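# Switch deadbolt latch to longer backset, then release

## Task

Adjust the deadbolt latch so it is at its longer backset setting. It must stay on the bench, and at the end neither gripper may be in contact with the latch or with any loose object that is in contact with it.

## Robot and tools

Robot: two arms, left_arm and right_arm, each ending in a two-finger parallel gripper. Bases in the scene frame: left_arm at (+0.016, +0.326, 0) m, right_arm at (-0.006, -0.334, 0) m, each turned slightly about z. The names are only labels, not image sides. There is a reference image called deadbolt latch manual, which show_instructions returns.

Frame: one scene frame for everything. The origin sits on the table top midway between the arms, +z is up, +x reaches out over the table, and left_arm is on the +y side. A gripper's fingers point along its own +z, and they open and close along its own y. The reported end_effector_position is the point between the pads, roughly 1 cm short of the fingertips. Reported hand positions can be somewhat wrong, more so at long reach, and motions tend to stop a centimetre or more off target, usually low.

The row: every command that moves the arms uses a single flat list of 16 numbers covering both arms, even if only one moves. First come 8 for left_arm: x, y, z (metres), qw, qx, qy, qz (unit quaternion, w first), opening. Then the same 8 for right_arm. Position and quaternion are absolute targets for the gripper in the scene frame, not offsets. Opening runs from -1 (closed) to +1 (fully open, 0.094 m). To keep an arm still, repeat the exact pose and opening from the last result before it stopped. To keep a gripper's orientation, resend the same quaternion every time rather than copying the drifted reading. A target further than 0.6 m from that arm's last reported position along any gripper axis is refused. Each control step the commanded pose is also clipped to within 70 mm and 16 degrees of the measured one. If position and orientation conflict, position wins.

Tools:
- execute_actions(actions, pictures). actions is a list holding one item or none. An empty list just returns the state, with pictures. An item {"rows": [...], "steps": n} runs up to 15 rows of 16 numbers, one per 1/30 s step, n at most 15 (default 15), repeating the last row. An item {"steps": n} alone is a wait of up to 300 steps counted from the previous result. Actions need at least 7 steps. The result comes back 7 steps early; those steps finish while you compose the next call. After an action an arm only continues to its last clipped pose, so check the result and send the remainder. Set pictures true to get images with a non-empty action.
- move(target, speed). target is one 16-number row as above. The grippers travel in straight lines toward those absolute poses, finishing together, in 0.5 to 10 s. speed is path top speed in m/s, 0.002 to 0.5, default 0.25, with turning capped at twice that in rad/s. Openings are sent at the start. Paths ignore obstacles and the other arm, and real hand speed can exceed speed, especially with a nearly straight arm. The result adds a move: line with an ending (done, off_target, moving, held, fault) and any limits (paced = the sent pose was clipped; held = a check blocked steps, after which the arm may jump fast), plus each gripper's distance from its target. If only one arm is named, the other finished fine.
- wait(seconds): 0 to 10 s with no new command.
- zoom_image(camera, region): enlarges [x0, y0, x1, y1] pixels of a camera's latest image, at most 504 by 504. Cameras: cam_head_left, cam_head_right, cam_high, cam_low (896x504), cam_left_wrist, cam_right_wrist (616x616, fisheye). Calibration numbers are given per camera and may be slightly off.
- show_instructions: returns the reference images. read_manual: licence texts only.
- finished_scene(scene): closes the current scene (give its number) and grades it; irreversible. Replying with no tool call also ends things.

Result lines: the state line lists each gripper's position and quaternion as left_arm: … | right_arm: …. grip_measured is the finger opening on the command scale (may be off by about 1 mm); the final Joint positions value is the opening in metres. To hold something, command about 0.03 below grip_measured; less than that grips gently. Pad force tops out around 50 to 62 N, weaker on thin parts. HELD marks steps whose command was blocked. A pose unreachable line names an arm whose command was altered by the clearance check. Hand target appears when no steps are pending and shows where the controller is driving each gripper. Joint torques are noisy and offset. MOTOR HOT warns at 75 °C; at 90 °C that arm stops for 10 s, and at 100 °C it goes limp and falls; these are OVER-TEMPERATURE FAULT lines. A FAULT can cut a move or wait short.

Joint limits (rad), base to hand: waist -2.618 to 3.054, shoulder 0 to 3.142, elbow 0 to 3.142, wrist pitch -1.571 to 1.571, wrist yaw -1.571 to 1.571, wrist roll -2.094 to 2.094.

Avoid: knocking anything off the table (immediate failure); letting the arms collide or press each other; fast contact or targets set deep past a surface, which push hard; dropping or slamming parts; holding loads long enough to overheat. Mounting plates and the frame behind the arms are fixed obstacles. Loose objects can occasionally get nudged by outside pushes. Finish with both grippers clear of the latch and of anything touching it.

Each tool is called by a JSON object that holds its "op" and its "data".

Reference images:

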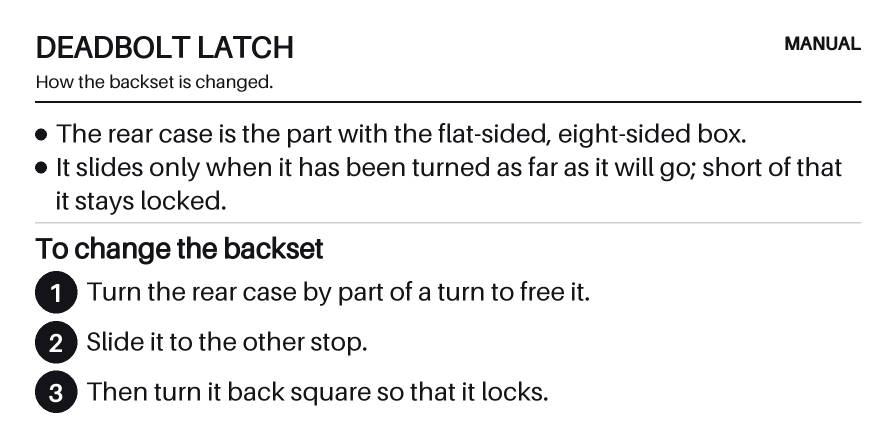

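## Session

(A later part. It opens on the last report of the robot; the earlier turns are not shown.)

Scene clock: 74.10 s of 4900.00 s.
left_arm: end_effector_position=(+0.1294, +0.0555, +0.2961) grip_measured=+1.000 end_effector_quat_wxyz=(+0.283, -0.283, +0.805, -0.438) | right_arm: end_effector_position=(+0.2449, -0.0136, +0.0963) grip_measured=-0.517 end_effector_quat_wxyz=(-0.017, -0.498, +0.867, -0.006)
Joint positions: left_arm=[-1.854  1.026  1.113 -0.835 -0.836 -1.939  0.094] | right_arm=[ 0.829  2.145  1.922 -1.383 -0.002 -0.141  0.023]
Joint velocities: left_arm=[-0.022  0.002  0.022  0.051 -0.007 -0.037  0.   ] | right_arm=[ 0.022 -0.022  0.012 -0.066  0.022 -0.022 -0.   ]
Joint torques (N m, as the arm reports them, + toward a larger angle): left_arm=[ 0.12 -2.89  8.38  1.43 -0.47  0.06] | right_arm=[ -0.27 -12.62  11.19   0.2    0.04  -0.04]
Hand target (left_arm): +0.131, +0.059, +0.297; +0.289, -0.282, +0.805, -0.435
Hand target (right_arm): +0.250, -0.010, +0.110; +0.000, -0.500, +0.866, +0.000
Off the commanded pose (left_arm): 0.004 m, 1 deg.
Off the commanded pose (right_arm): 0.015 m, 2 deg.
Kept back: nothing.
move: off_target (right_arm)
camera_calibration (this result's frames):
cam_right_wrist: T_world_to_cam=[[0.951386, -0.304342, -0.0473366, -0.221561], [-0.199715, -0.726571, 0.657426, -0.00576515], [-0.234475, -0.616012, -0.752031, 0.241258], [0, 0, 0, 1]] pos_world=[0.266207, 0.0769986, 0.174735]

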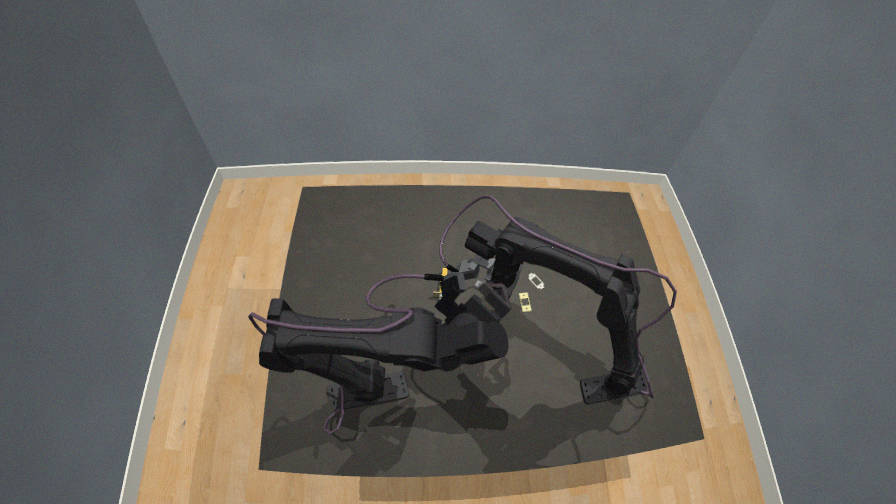

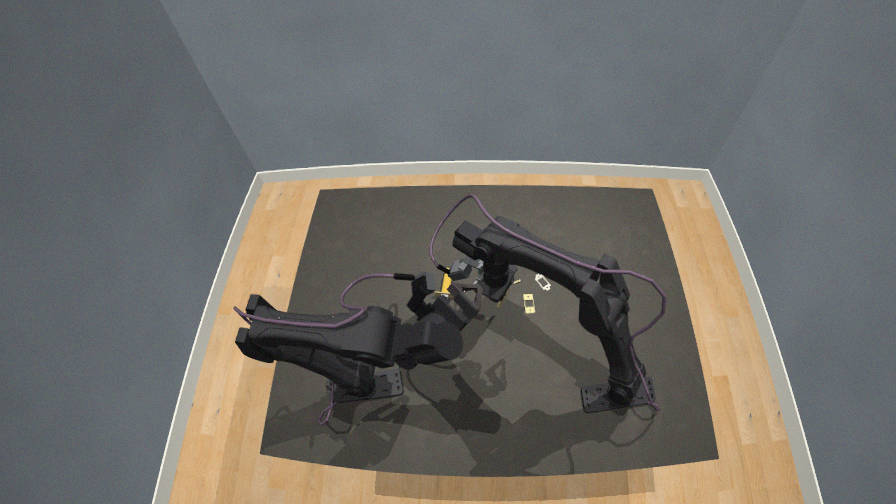

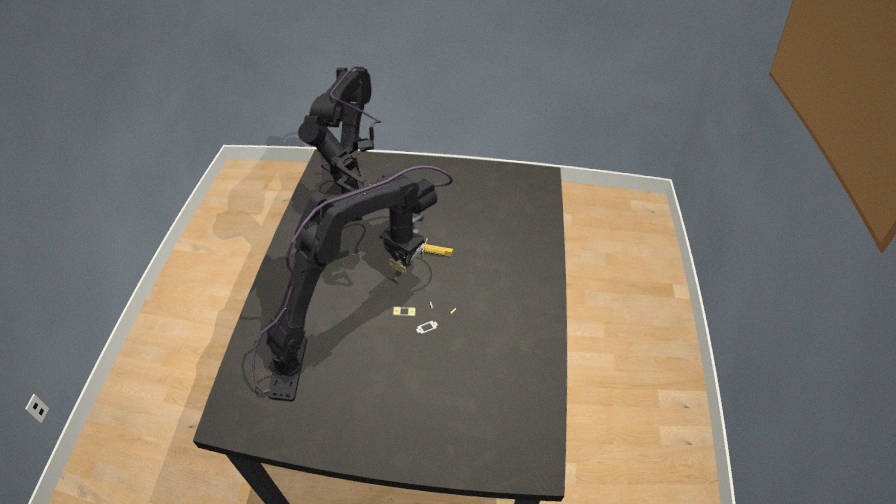

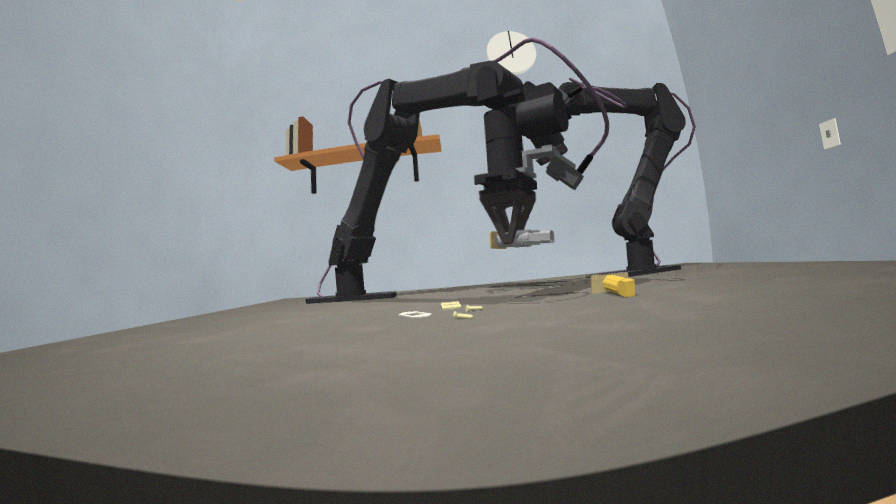

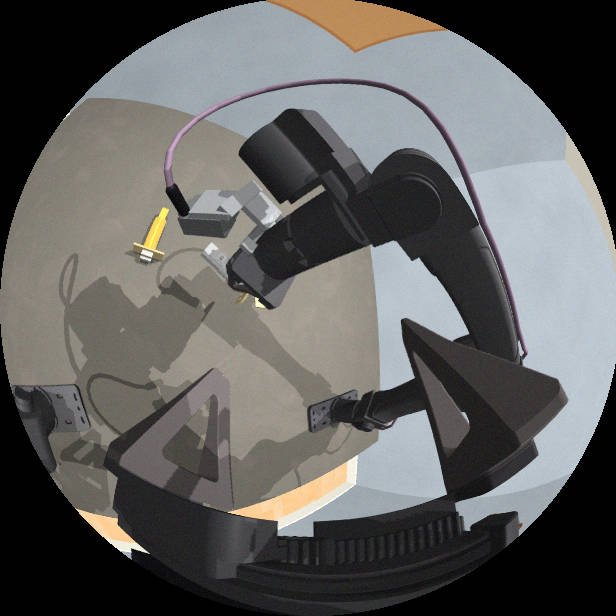

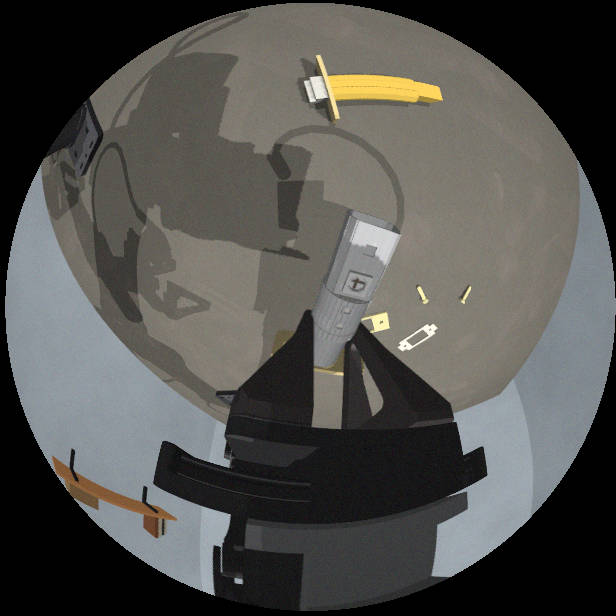

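{"op": "move", "data": {"target": [0.131, 0.059, 0.297, 0.289, -0.282, 0.805, -0.435, 1, 0.25, -0.01, 0.11, 0, -0.924, 0.383, 0, -0.6], "speed": 0.25}}

Scene clock: 77.53 s of 4900.00 s.
left_arm: end_effector_position=(+0.1294, +0.0555, +0.2961) grip_measured=+1.000 end_effector_quat_wxyz=(+0.283, -0.283, +0.805, -0.438) | right_arm: end_effector_position=(+0.2459, -0.0145, +0.0963) grip_measured=-0.517 end_effector_quat_wxyz=(+0.018, +0.923, -0.385, -0.002)
Joint positions: left_arm=[-1.854  1.026  1.113 -0.835 -0.836 -1.939  0.094] | right_arm=[ 0.829  2.145  1.922 -1.383  0.006 -1.449  0.023]
Joint velocities: left_arm=[ 0.022 -0.002 -0.017 -0.037 -0.022  0.007  0.   ] | right_arm=[ 0.007  0.007 -0.017 -0.007  0.022 -0.022  0.   ]
Joint torques (N m, as the arm reports them, + toward a larger angle): left_arm=[ 0.07 -2.88  8.41  1.44 -0.47  0.07] | right_arm=[ -0.31 -12.65  11.04   0.22  -0.04  -0.08]
Hand target (left_arm): +0.131, +0.059, +0.297; +0.289, -0.282, +0.805, -0.435
Hand target (right_arm): +0.250, -0.010, +0.110; -0.000, +0.924, -0.383, +0.000
Off the commanded pose (left_arm): 0.004 m, 1 deg.
Off the commanded pose (right_arm): 0.015 m, 2 deg.
Kept back: nothing.
move: off_target (right_arm)
camera_calibration (this result's frames):
cam_right_wrist: T_world_to_cam=[[0.53919, 0.839363, -0.0688802, -0.102777], [0.673471, -0.380622, 0.63369, -0.213642], [0.505679, -0.388068, -0.770514, 0.0640196], [0, 0, 0, 1]] pos_world=[0.166925, 0.0297941, 0.177632]

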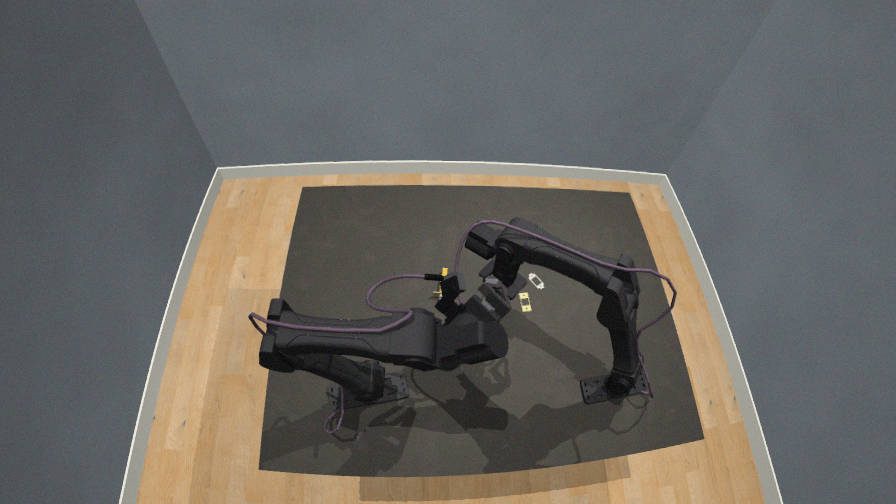

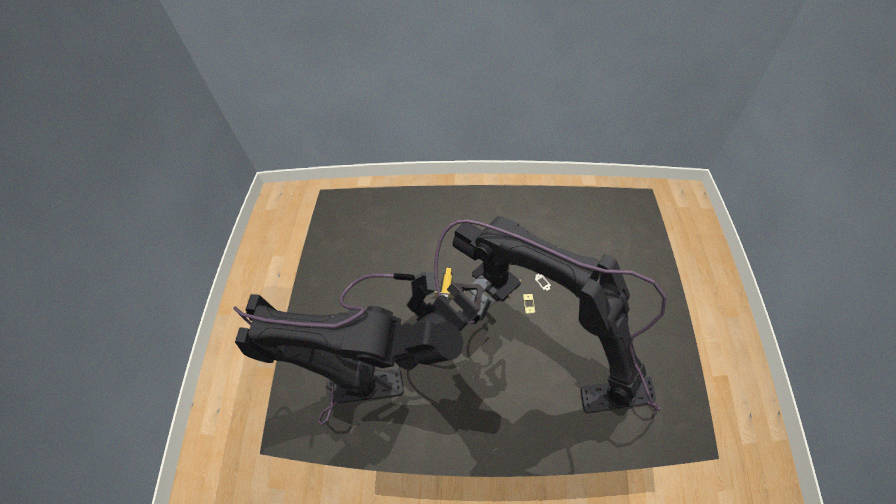

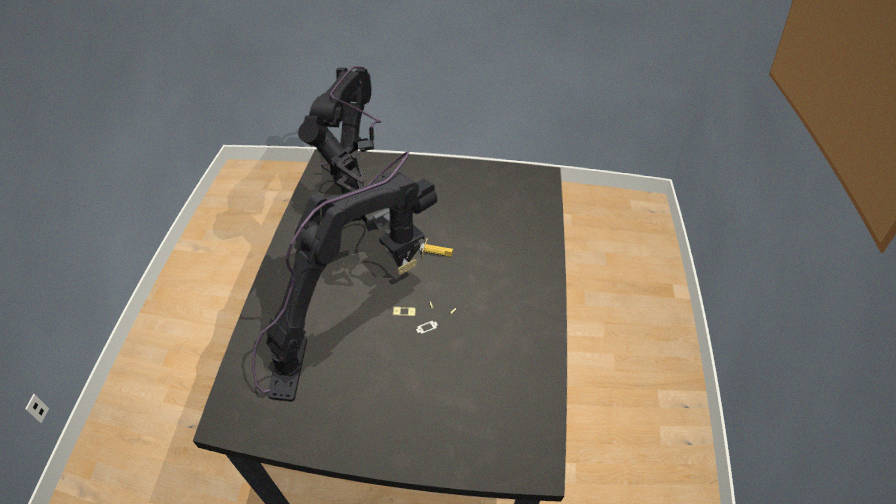

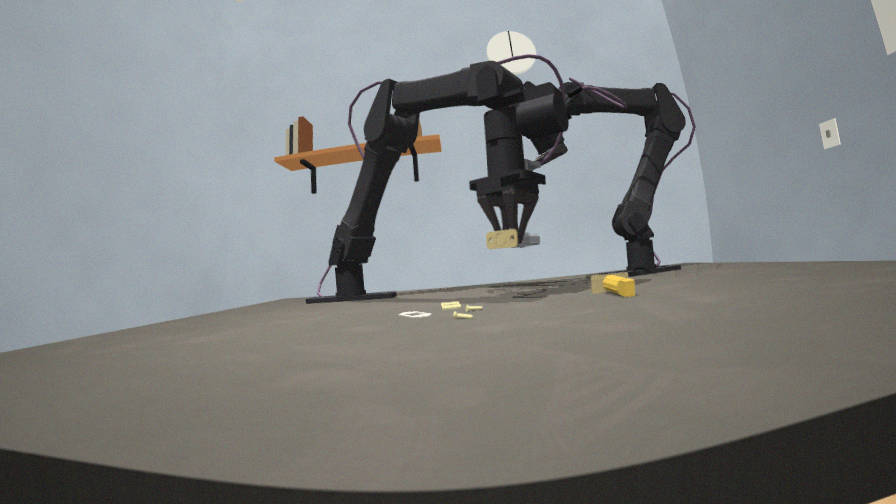

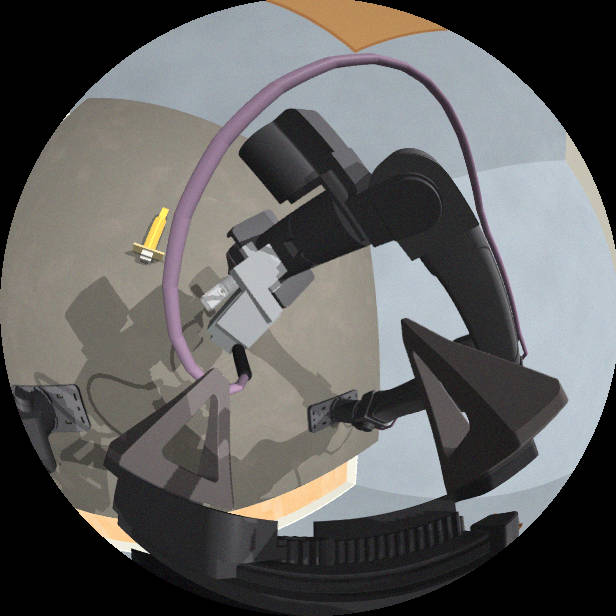

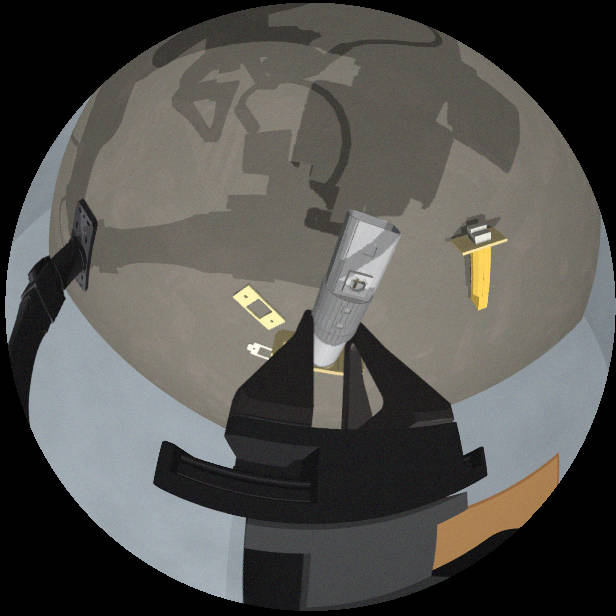

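{"op": "move", "data": {"target": [0.131, 0.059, 0.297, 0.289, -0.282, 0.805, -0.435, 1, 0.40, -0.02, 0.16, 0.6533, -0.6533, 0.2706, -0.2706, -0.6], "speed": 0.15}}

Scene clock: 84.70 s of 4900.00 s.
left_arm: end_effector_position=(+0.1294, +0.0555, +0.2961) grip_measured=+1.000 end_effector_quat_wxyz=(+0.283, -0.283, +0.805, -0.438) | right_arm: end_effector_position=(+0.4002, -0.0175, +0.1535) grip_measured=-0.517 end_effector_quat_wxyz=(+0.645, -0.664, +0.262, -0.273)
Joint positions: left_arm=[-1.854  1.026  1.113 -0.835 -0.836 -1.939  0.094] | right_arm=[ 0.515  1.963  0.778  1.165 -0.207 -1.598  0.023]
Joint velocities: left_arm=[ 0.012  0.002  0.022 -0.007  0.007 -0.037  0.   ] | right_arm=[ 0.017 -0.002  0.007 -0.037  0.066 -0.066  0.   ]
Joint torques (N m, as the arm reports them, + toward a larger angle): left_arm=[ 0.06 -2.86  8.37  1.43 -0.47  0.07] | right_arm=[-0.48 -8.88  6.65  2.59 -0.08  0.1 ]
Hand target (left_arm): +0.131, +0.059, +0.297; +0.289, -0.282, +0.805, -0.435
Hand target (right_arm): +0.401, -0.019, +0.157; +0.653, -0.656, +0.262, -0.272
Off the commanded pose (left_arm): 0.004 m, 1 deg.
Off the commanded pose (right_arm): 0.007 m, 2 deg.
Kept back: nothing.
move: done
camera_calibration (this result's frames):
cam_right_wrist: T_world_to_cam=[[-0.1357, 0.205192, 0.969269, -0.0798638], [0.0917271, -0.971514, 0.218509, -0.0687119], [0.986495, 0.11856, 0.113013, -0.290333], [0, 0, 0, 1]] pos_world=[0.281877, -0.0159453, 0.125235]

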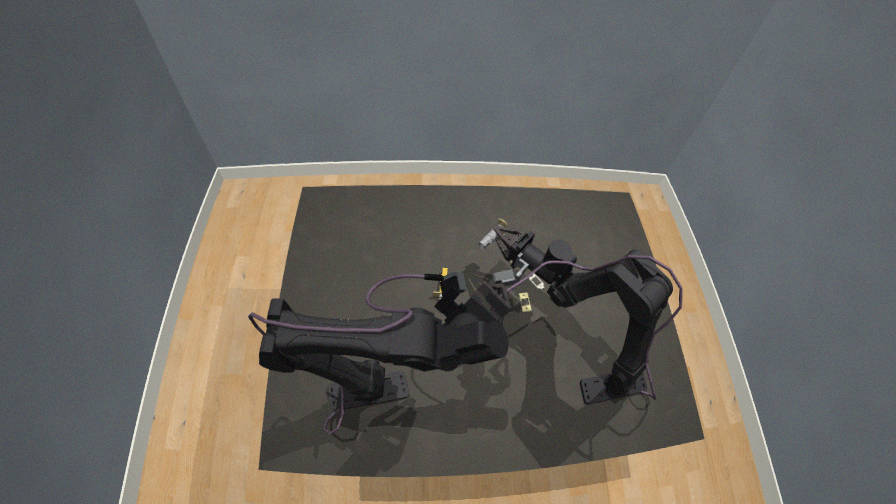

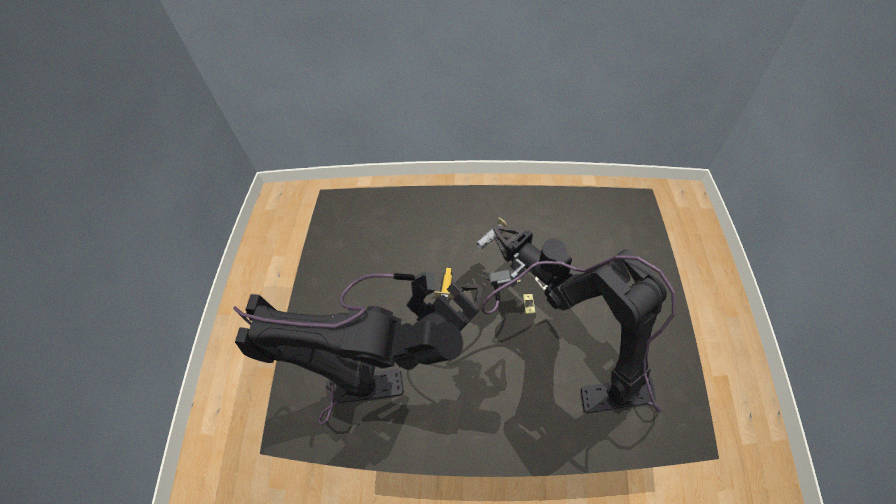

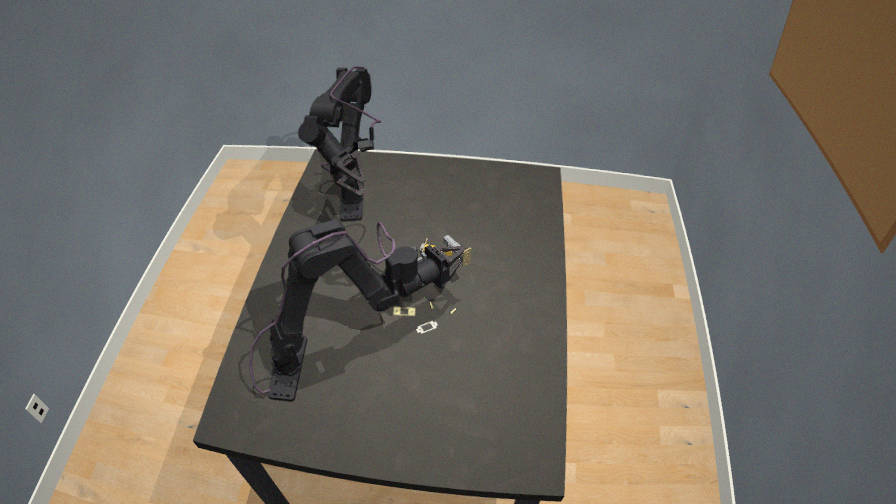

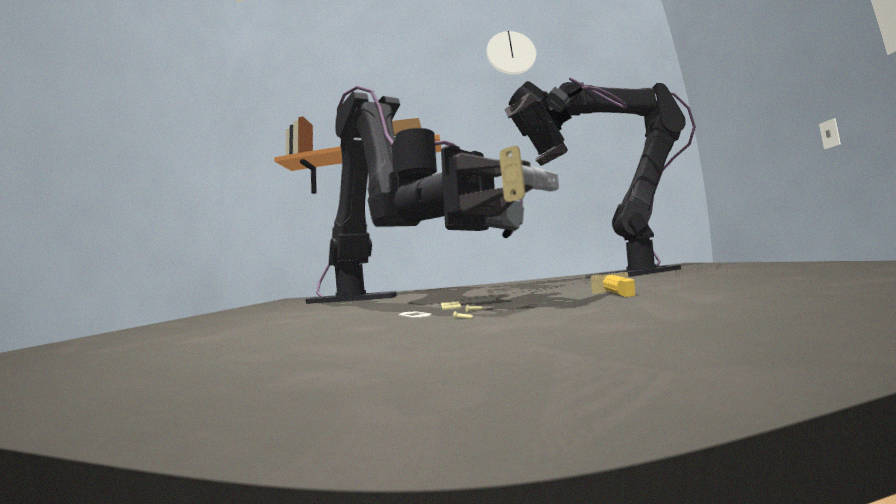

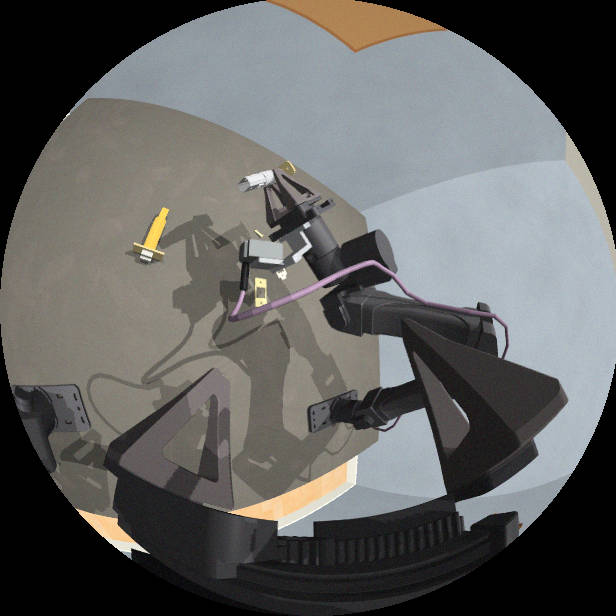

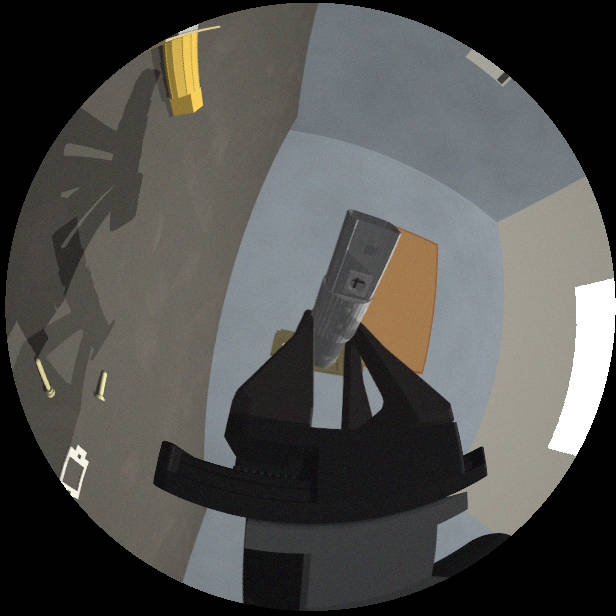

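{"op": "move", "data": {"target": [0.30, 0.09, 0.17, 0.6533, 0.2706, 0.6533, -0.2706, 1, 0.45, -0.07, 0.165, 0.6533, -0.6533, 0.2706, -0.2706, -0.6], "speed": 0.15}}

Scene clock: 92.27 s of 4900.00 s.
left_arm: end_effector_position=(+0.3019, +0.0854, +0.1837) grip_measured=+1.000 end_effector_quat_wxyz=(+0.672, +0.273, +0.636, -0.263) | right_arm: end_effector_position=(+0.4413, -0.0712, +0.1534) grip_measured=-0.517 end_effector_quat_wxyz=(+0.643, -0.663, +0.276, -0.267)
Joint positions: left_arm=[-0.84   1.423  0.225  1.24   0.147  0.026  0.094] | right_arm=[ 0.326  1.979  0.824  1.121 -0.385 -1.582  0.023]
Joint velocities: left_arm=[-0.007 -0.002 -0.017 -0.066 -0.022 -0.007  0.   ] | right_arm=[-0.002 -0.012  0.007 -0.022 -0.066  0.007  0.   ]
Joint torques (N m, as the arm reports them, + toward a larger angle): left_arm=[ 0.89 -2.9   4.99  2.13  0.11  0.05] | right_arm=[-0.59 -9.03 10.38  2.3  -0.08  0.09]
Hand target (left_arm): +0.302, +0.088, +0.173; +0.664, +0.278, +0.644, -0.259
Hand target (right_arm): +0.449, -0.070, +0.165; +0.654, -0.653, +0.271, -0.270
Off the commanded pose (left_arm): 0.015 m, 3 deg.
Off the commanded pose (right_arm): 0.015 m, 2 deg.
Kept back: nothing.
move: off_target (left_arm, right_arm)
camera_calibration (this result's frames):
cam_left_wrist: T_world_to_cam=[[-0.649004, -0.663739, -0.371812, 0.31899], [-0.139609, 0.584327, -0.79942, 0.167393], [0.747865, -0.466919, -0.471894, -0.00203568], [0, 0, 0, 1]] pos_world=[0.231918, 0.112963, 0.251461]
cam_right_wrist: T_world_to_cam=[[-0.108476, 0.197946, 0.974192, -0.0764665], [0.0859805, -0.974434, 0.20757, -0.120624], [0.990374, 0.106278, 0.0886836, -0.323291], [0, 0, 0, 1]] pos_world=[0.322255, -0.0680454, 0.128202]

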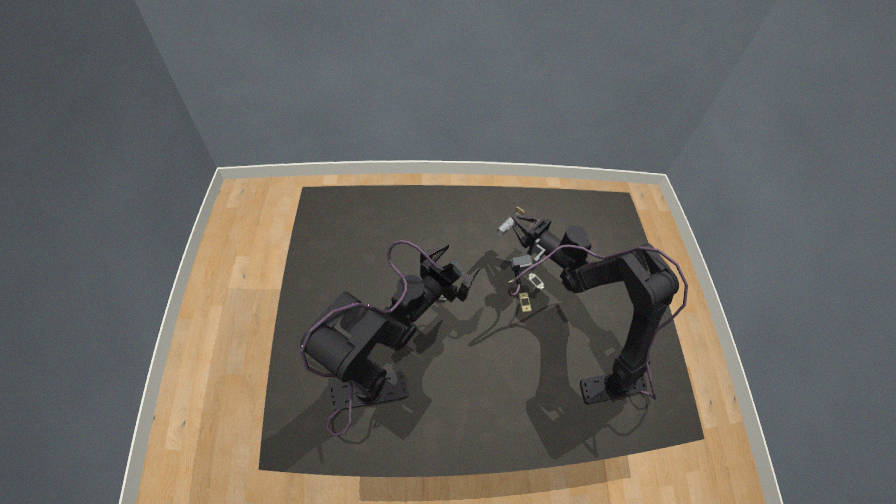

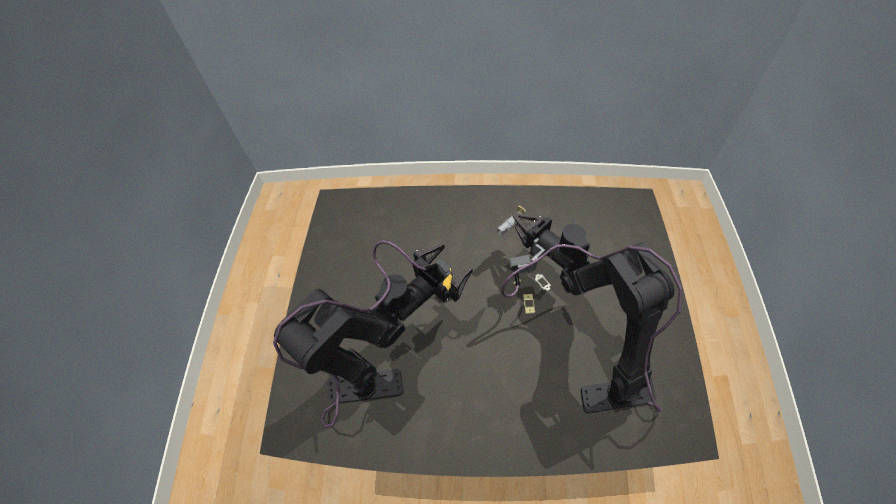

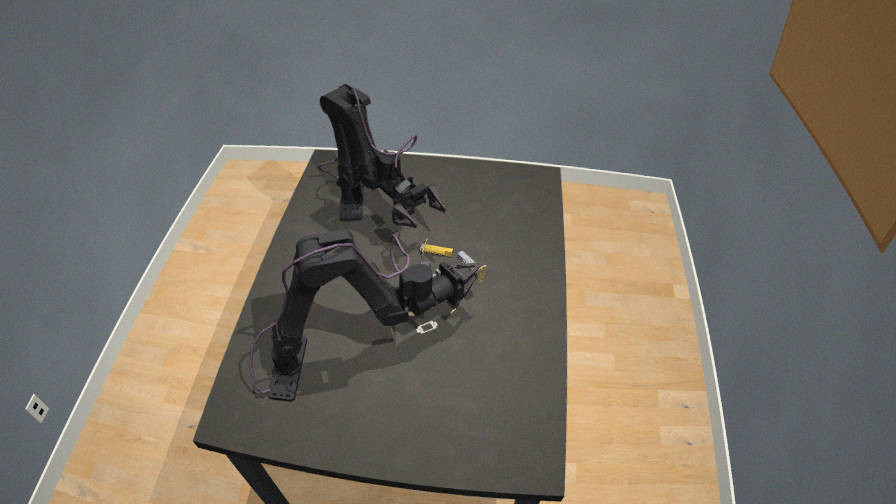

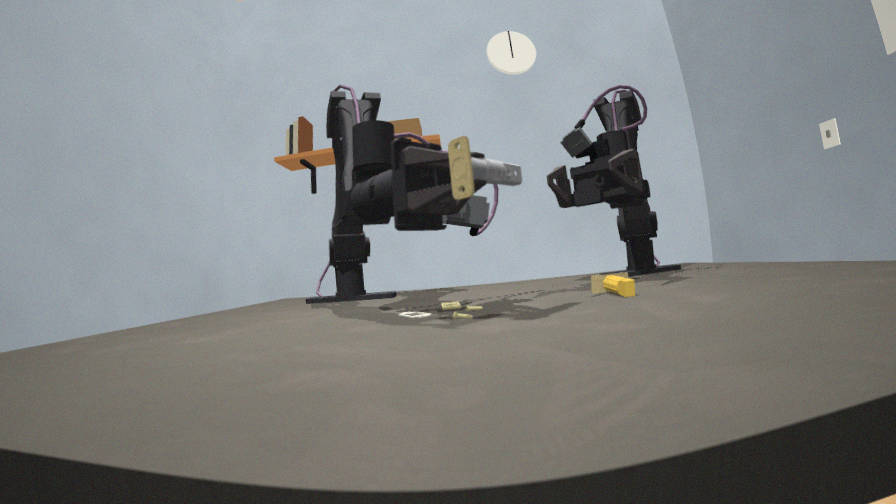

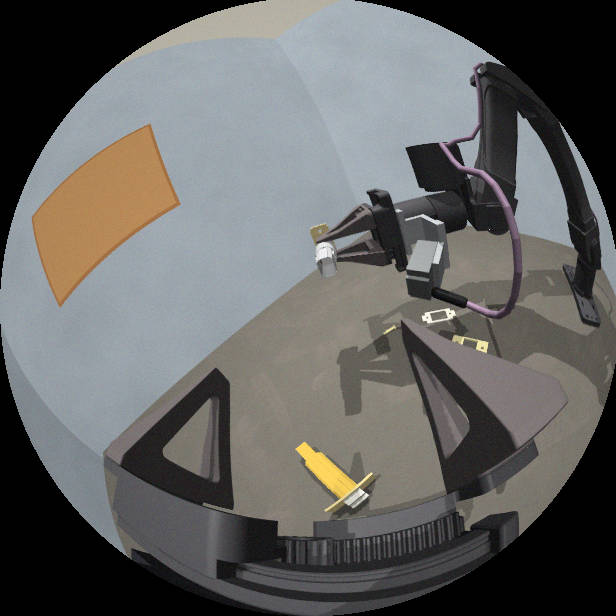

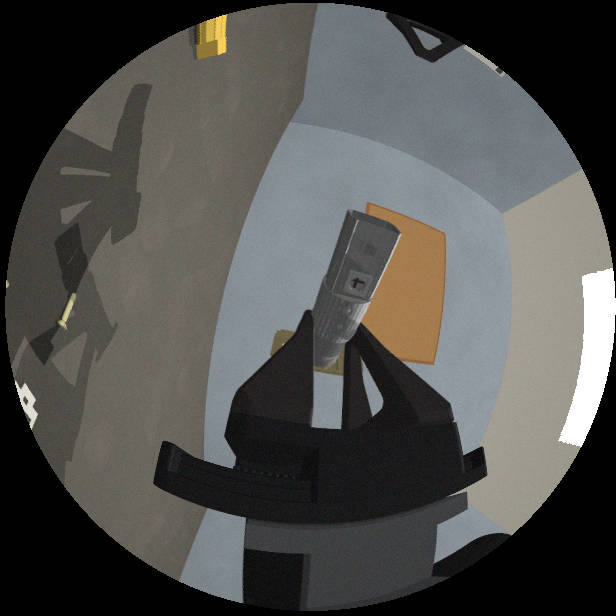

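{"op": "move", "data": {"target": [0.3623, 0.0082, 0.150, 0.6533, 0.2706, 0.6533, -0.2706, 0.0, 0.45, -0.07, 0.165, 0.6533, -0.6533, 0.2706, -0.2706, -0.6], "speed": 0.1}}

Scene clock: 95.20 s of 4900.00 s.
left_arm: end_effector_position=(+0.3603, +0.0124, +0.1537) grip_measured=+0.003 end_effector_quat_wxyz=(+0.656, +0.272, +0.650, -0.270) | right_arm: end_effector_position=(+0.4411, -0.0711, +0.1525) grip_measured=-0.517 end_effector_quat_wxyz=(+0.642, -0.664, +0.276, -0.266)
Joint positions: left_arm=[-0.92   1.855  0.555  1.308  0.075  0.006  0.047] | right_arm=[ 0.326  1.979  0.824  1.117 -0.385 -1.583  0.023]
Joint velocities: left_arm=[-0.007  0.007  0.002  0.037  0.037 -0.037 -0.   ] | right_arm=[-0.007  0.007 -0.002  0.007  0.022 -0.066  0.   ]
Joint torques (N m, as the arm reports them, + toward a larger angle): left_arm=[-0.79 -7.1   7.57  2.04 -0.14 -0.08] | right_arm=[-0.62 -8.88 10.6   2.34 -0.09  0.07]
Hand target (left_arm): +0.362, +0.007, +0.150; +0.653, +0.270, +0.654, -0.272
Hand target (right_arm): +0.449, -0.070, +0.165; +0.653, -0.653, +0.270, -0.271
Off the commanded pose (left_arm): 0.006 m, 1 deg.
Off the commanded pose (right_arm): 0.015 m, 2 deg.
Kept back: nothing.
move: off_target (right_arm)
camera_calibration (this result's frames):
cam_left_wrist: T_world_to_cam=[[-0.669821, -0.655915, -0.348017, 0.301009], [-0.168175, 0.590529, -0.789299, 0.202881], [0.723227, -0.470161, -0.505857, -0.0798876], [0, 0, 0, 1]] pos_world=[0.293518, 0.0400688, 0.224479]
cam_right_wrist: T_world_to_cam=[[-0.105724, 0.199808, 0.974115, -0.0766938], [0.0873699, -0.97395, 0.209257, -0.121181], [0.99055, 0.107232, 0.0855122, -0.322622], [0, 0, 0, 1]] pos_world=[0.322053, -0.0681053, 0.127655]

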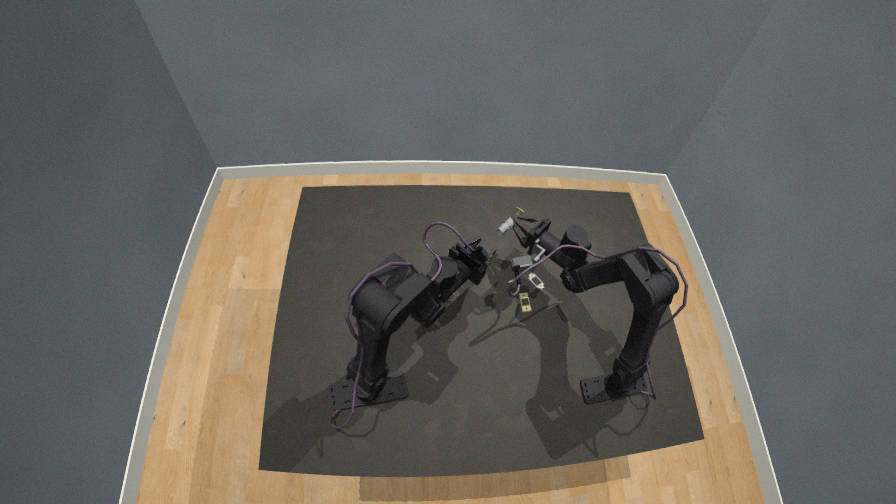

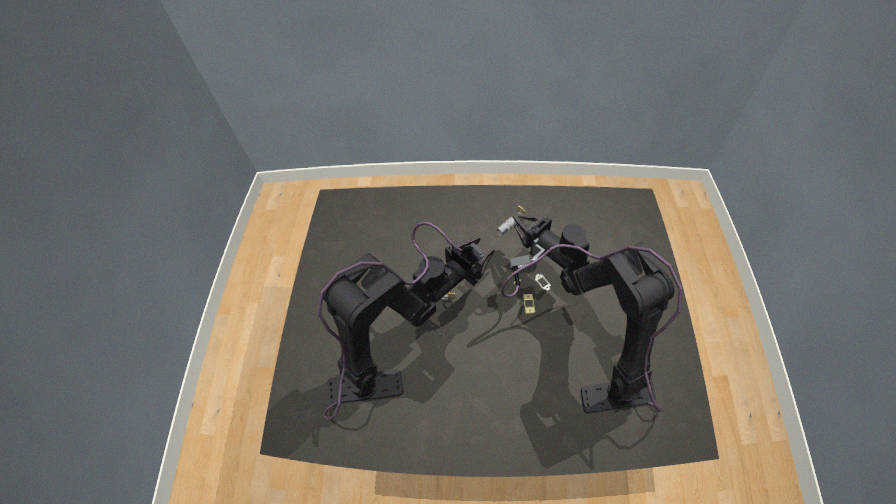

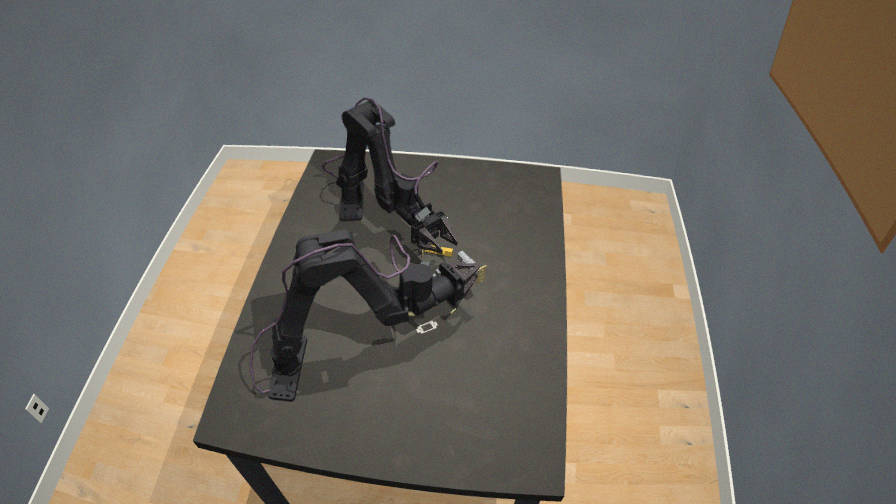

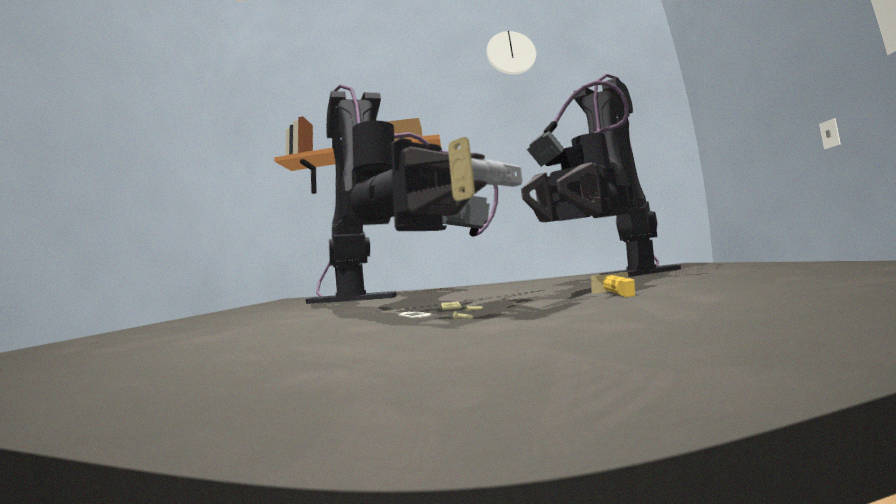

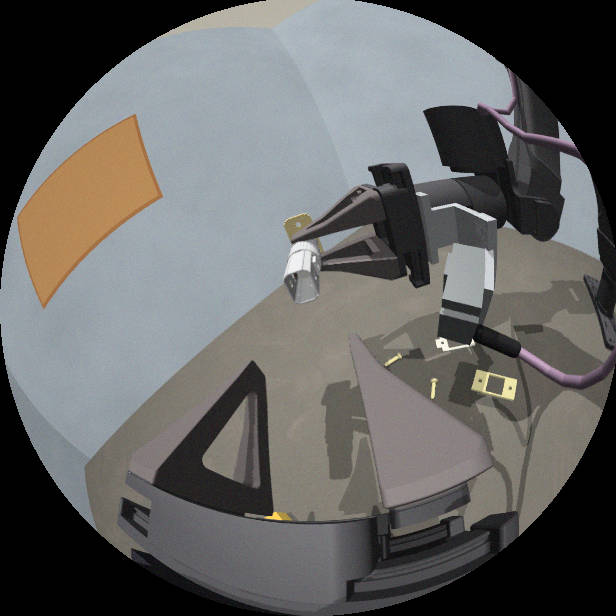

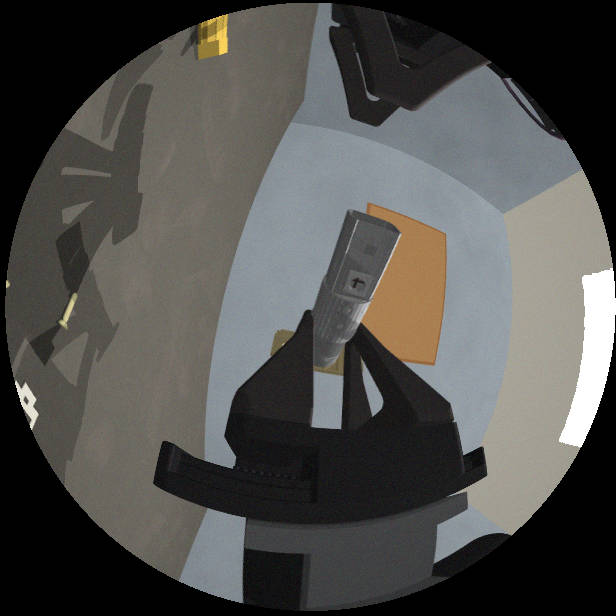

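{"op": "zoom_image", "data": {"camera": "cam_low", "region": [420, 120, 620, 240]}}

Region (420, 120, 620, 240) of cam_low's 896x504 image, scaled by 2.520, with more detail than that image has; it fills the top 302 rows of this view, and the rest is white.

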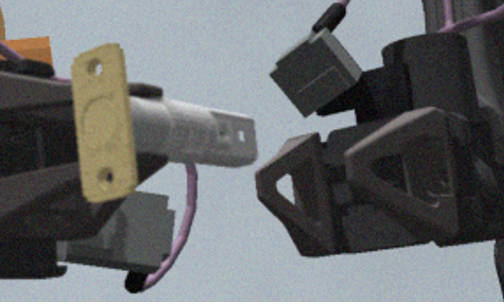

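{"op": "zoom_image", "data": {"camera": "cam_left_wrist", "region": [230, 190, 400, 380]}}

Region (230, 190, 400, 380) of cam_left_wrist's 616x616 image, scaled by 2.653, with more detail than that image has; it fills the left 451 columns of this view, and the rest is white.

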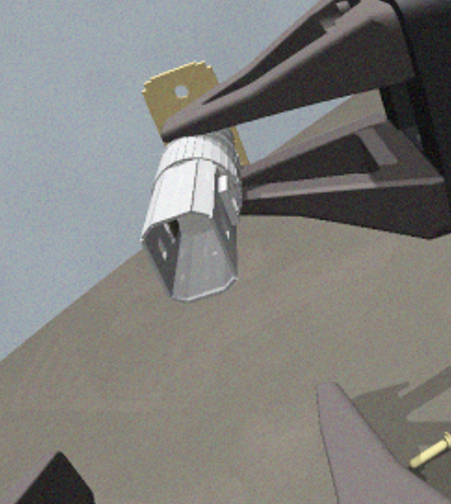

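{"op": "zoom_image", "data": {"camera": "cam_head_right", "region": [420, 190, 600, 310]}}

Region (420, 190, 600, 310) of cam_head_right's 896x504 image, scaled by 2.800, with more detail than that image has.

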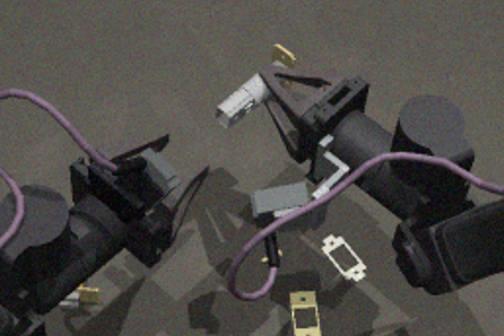

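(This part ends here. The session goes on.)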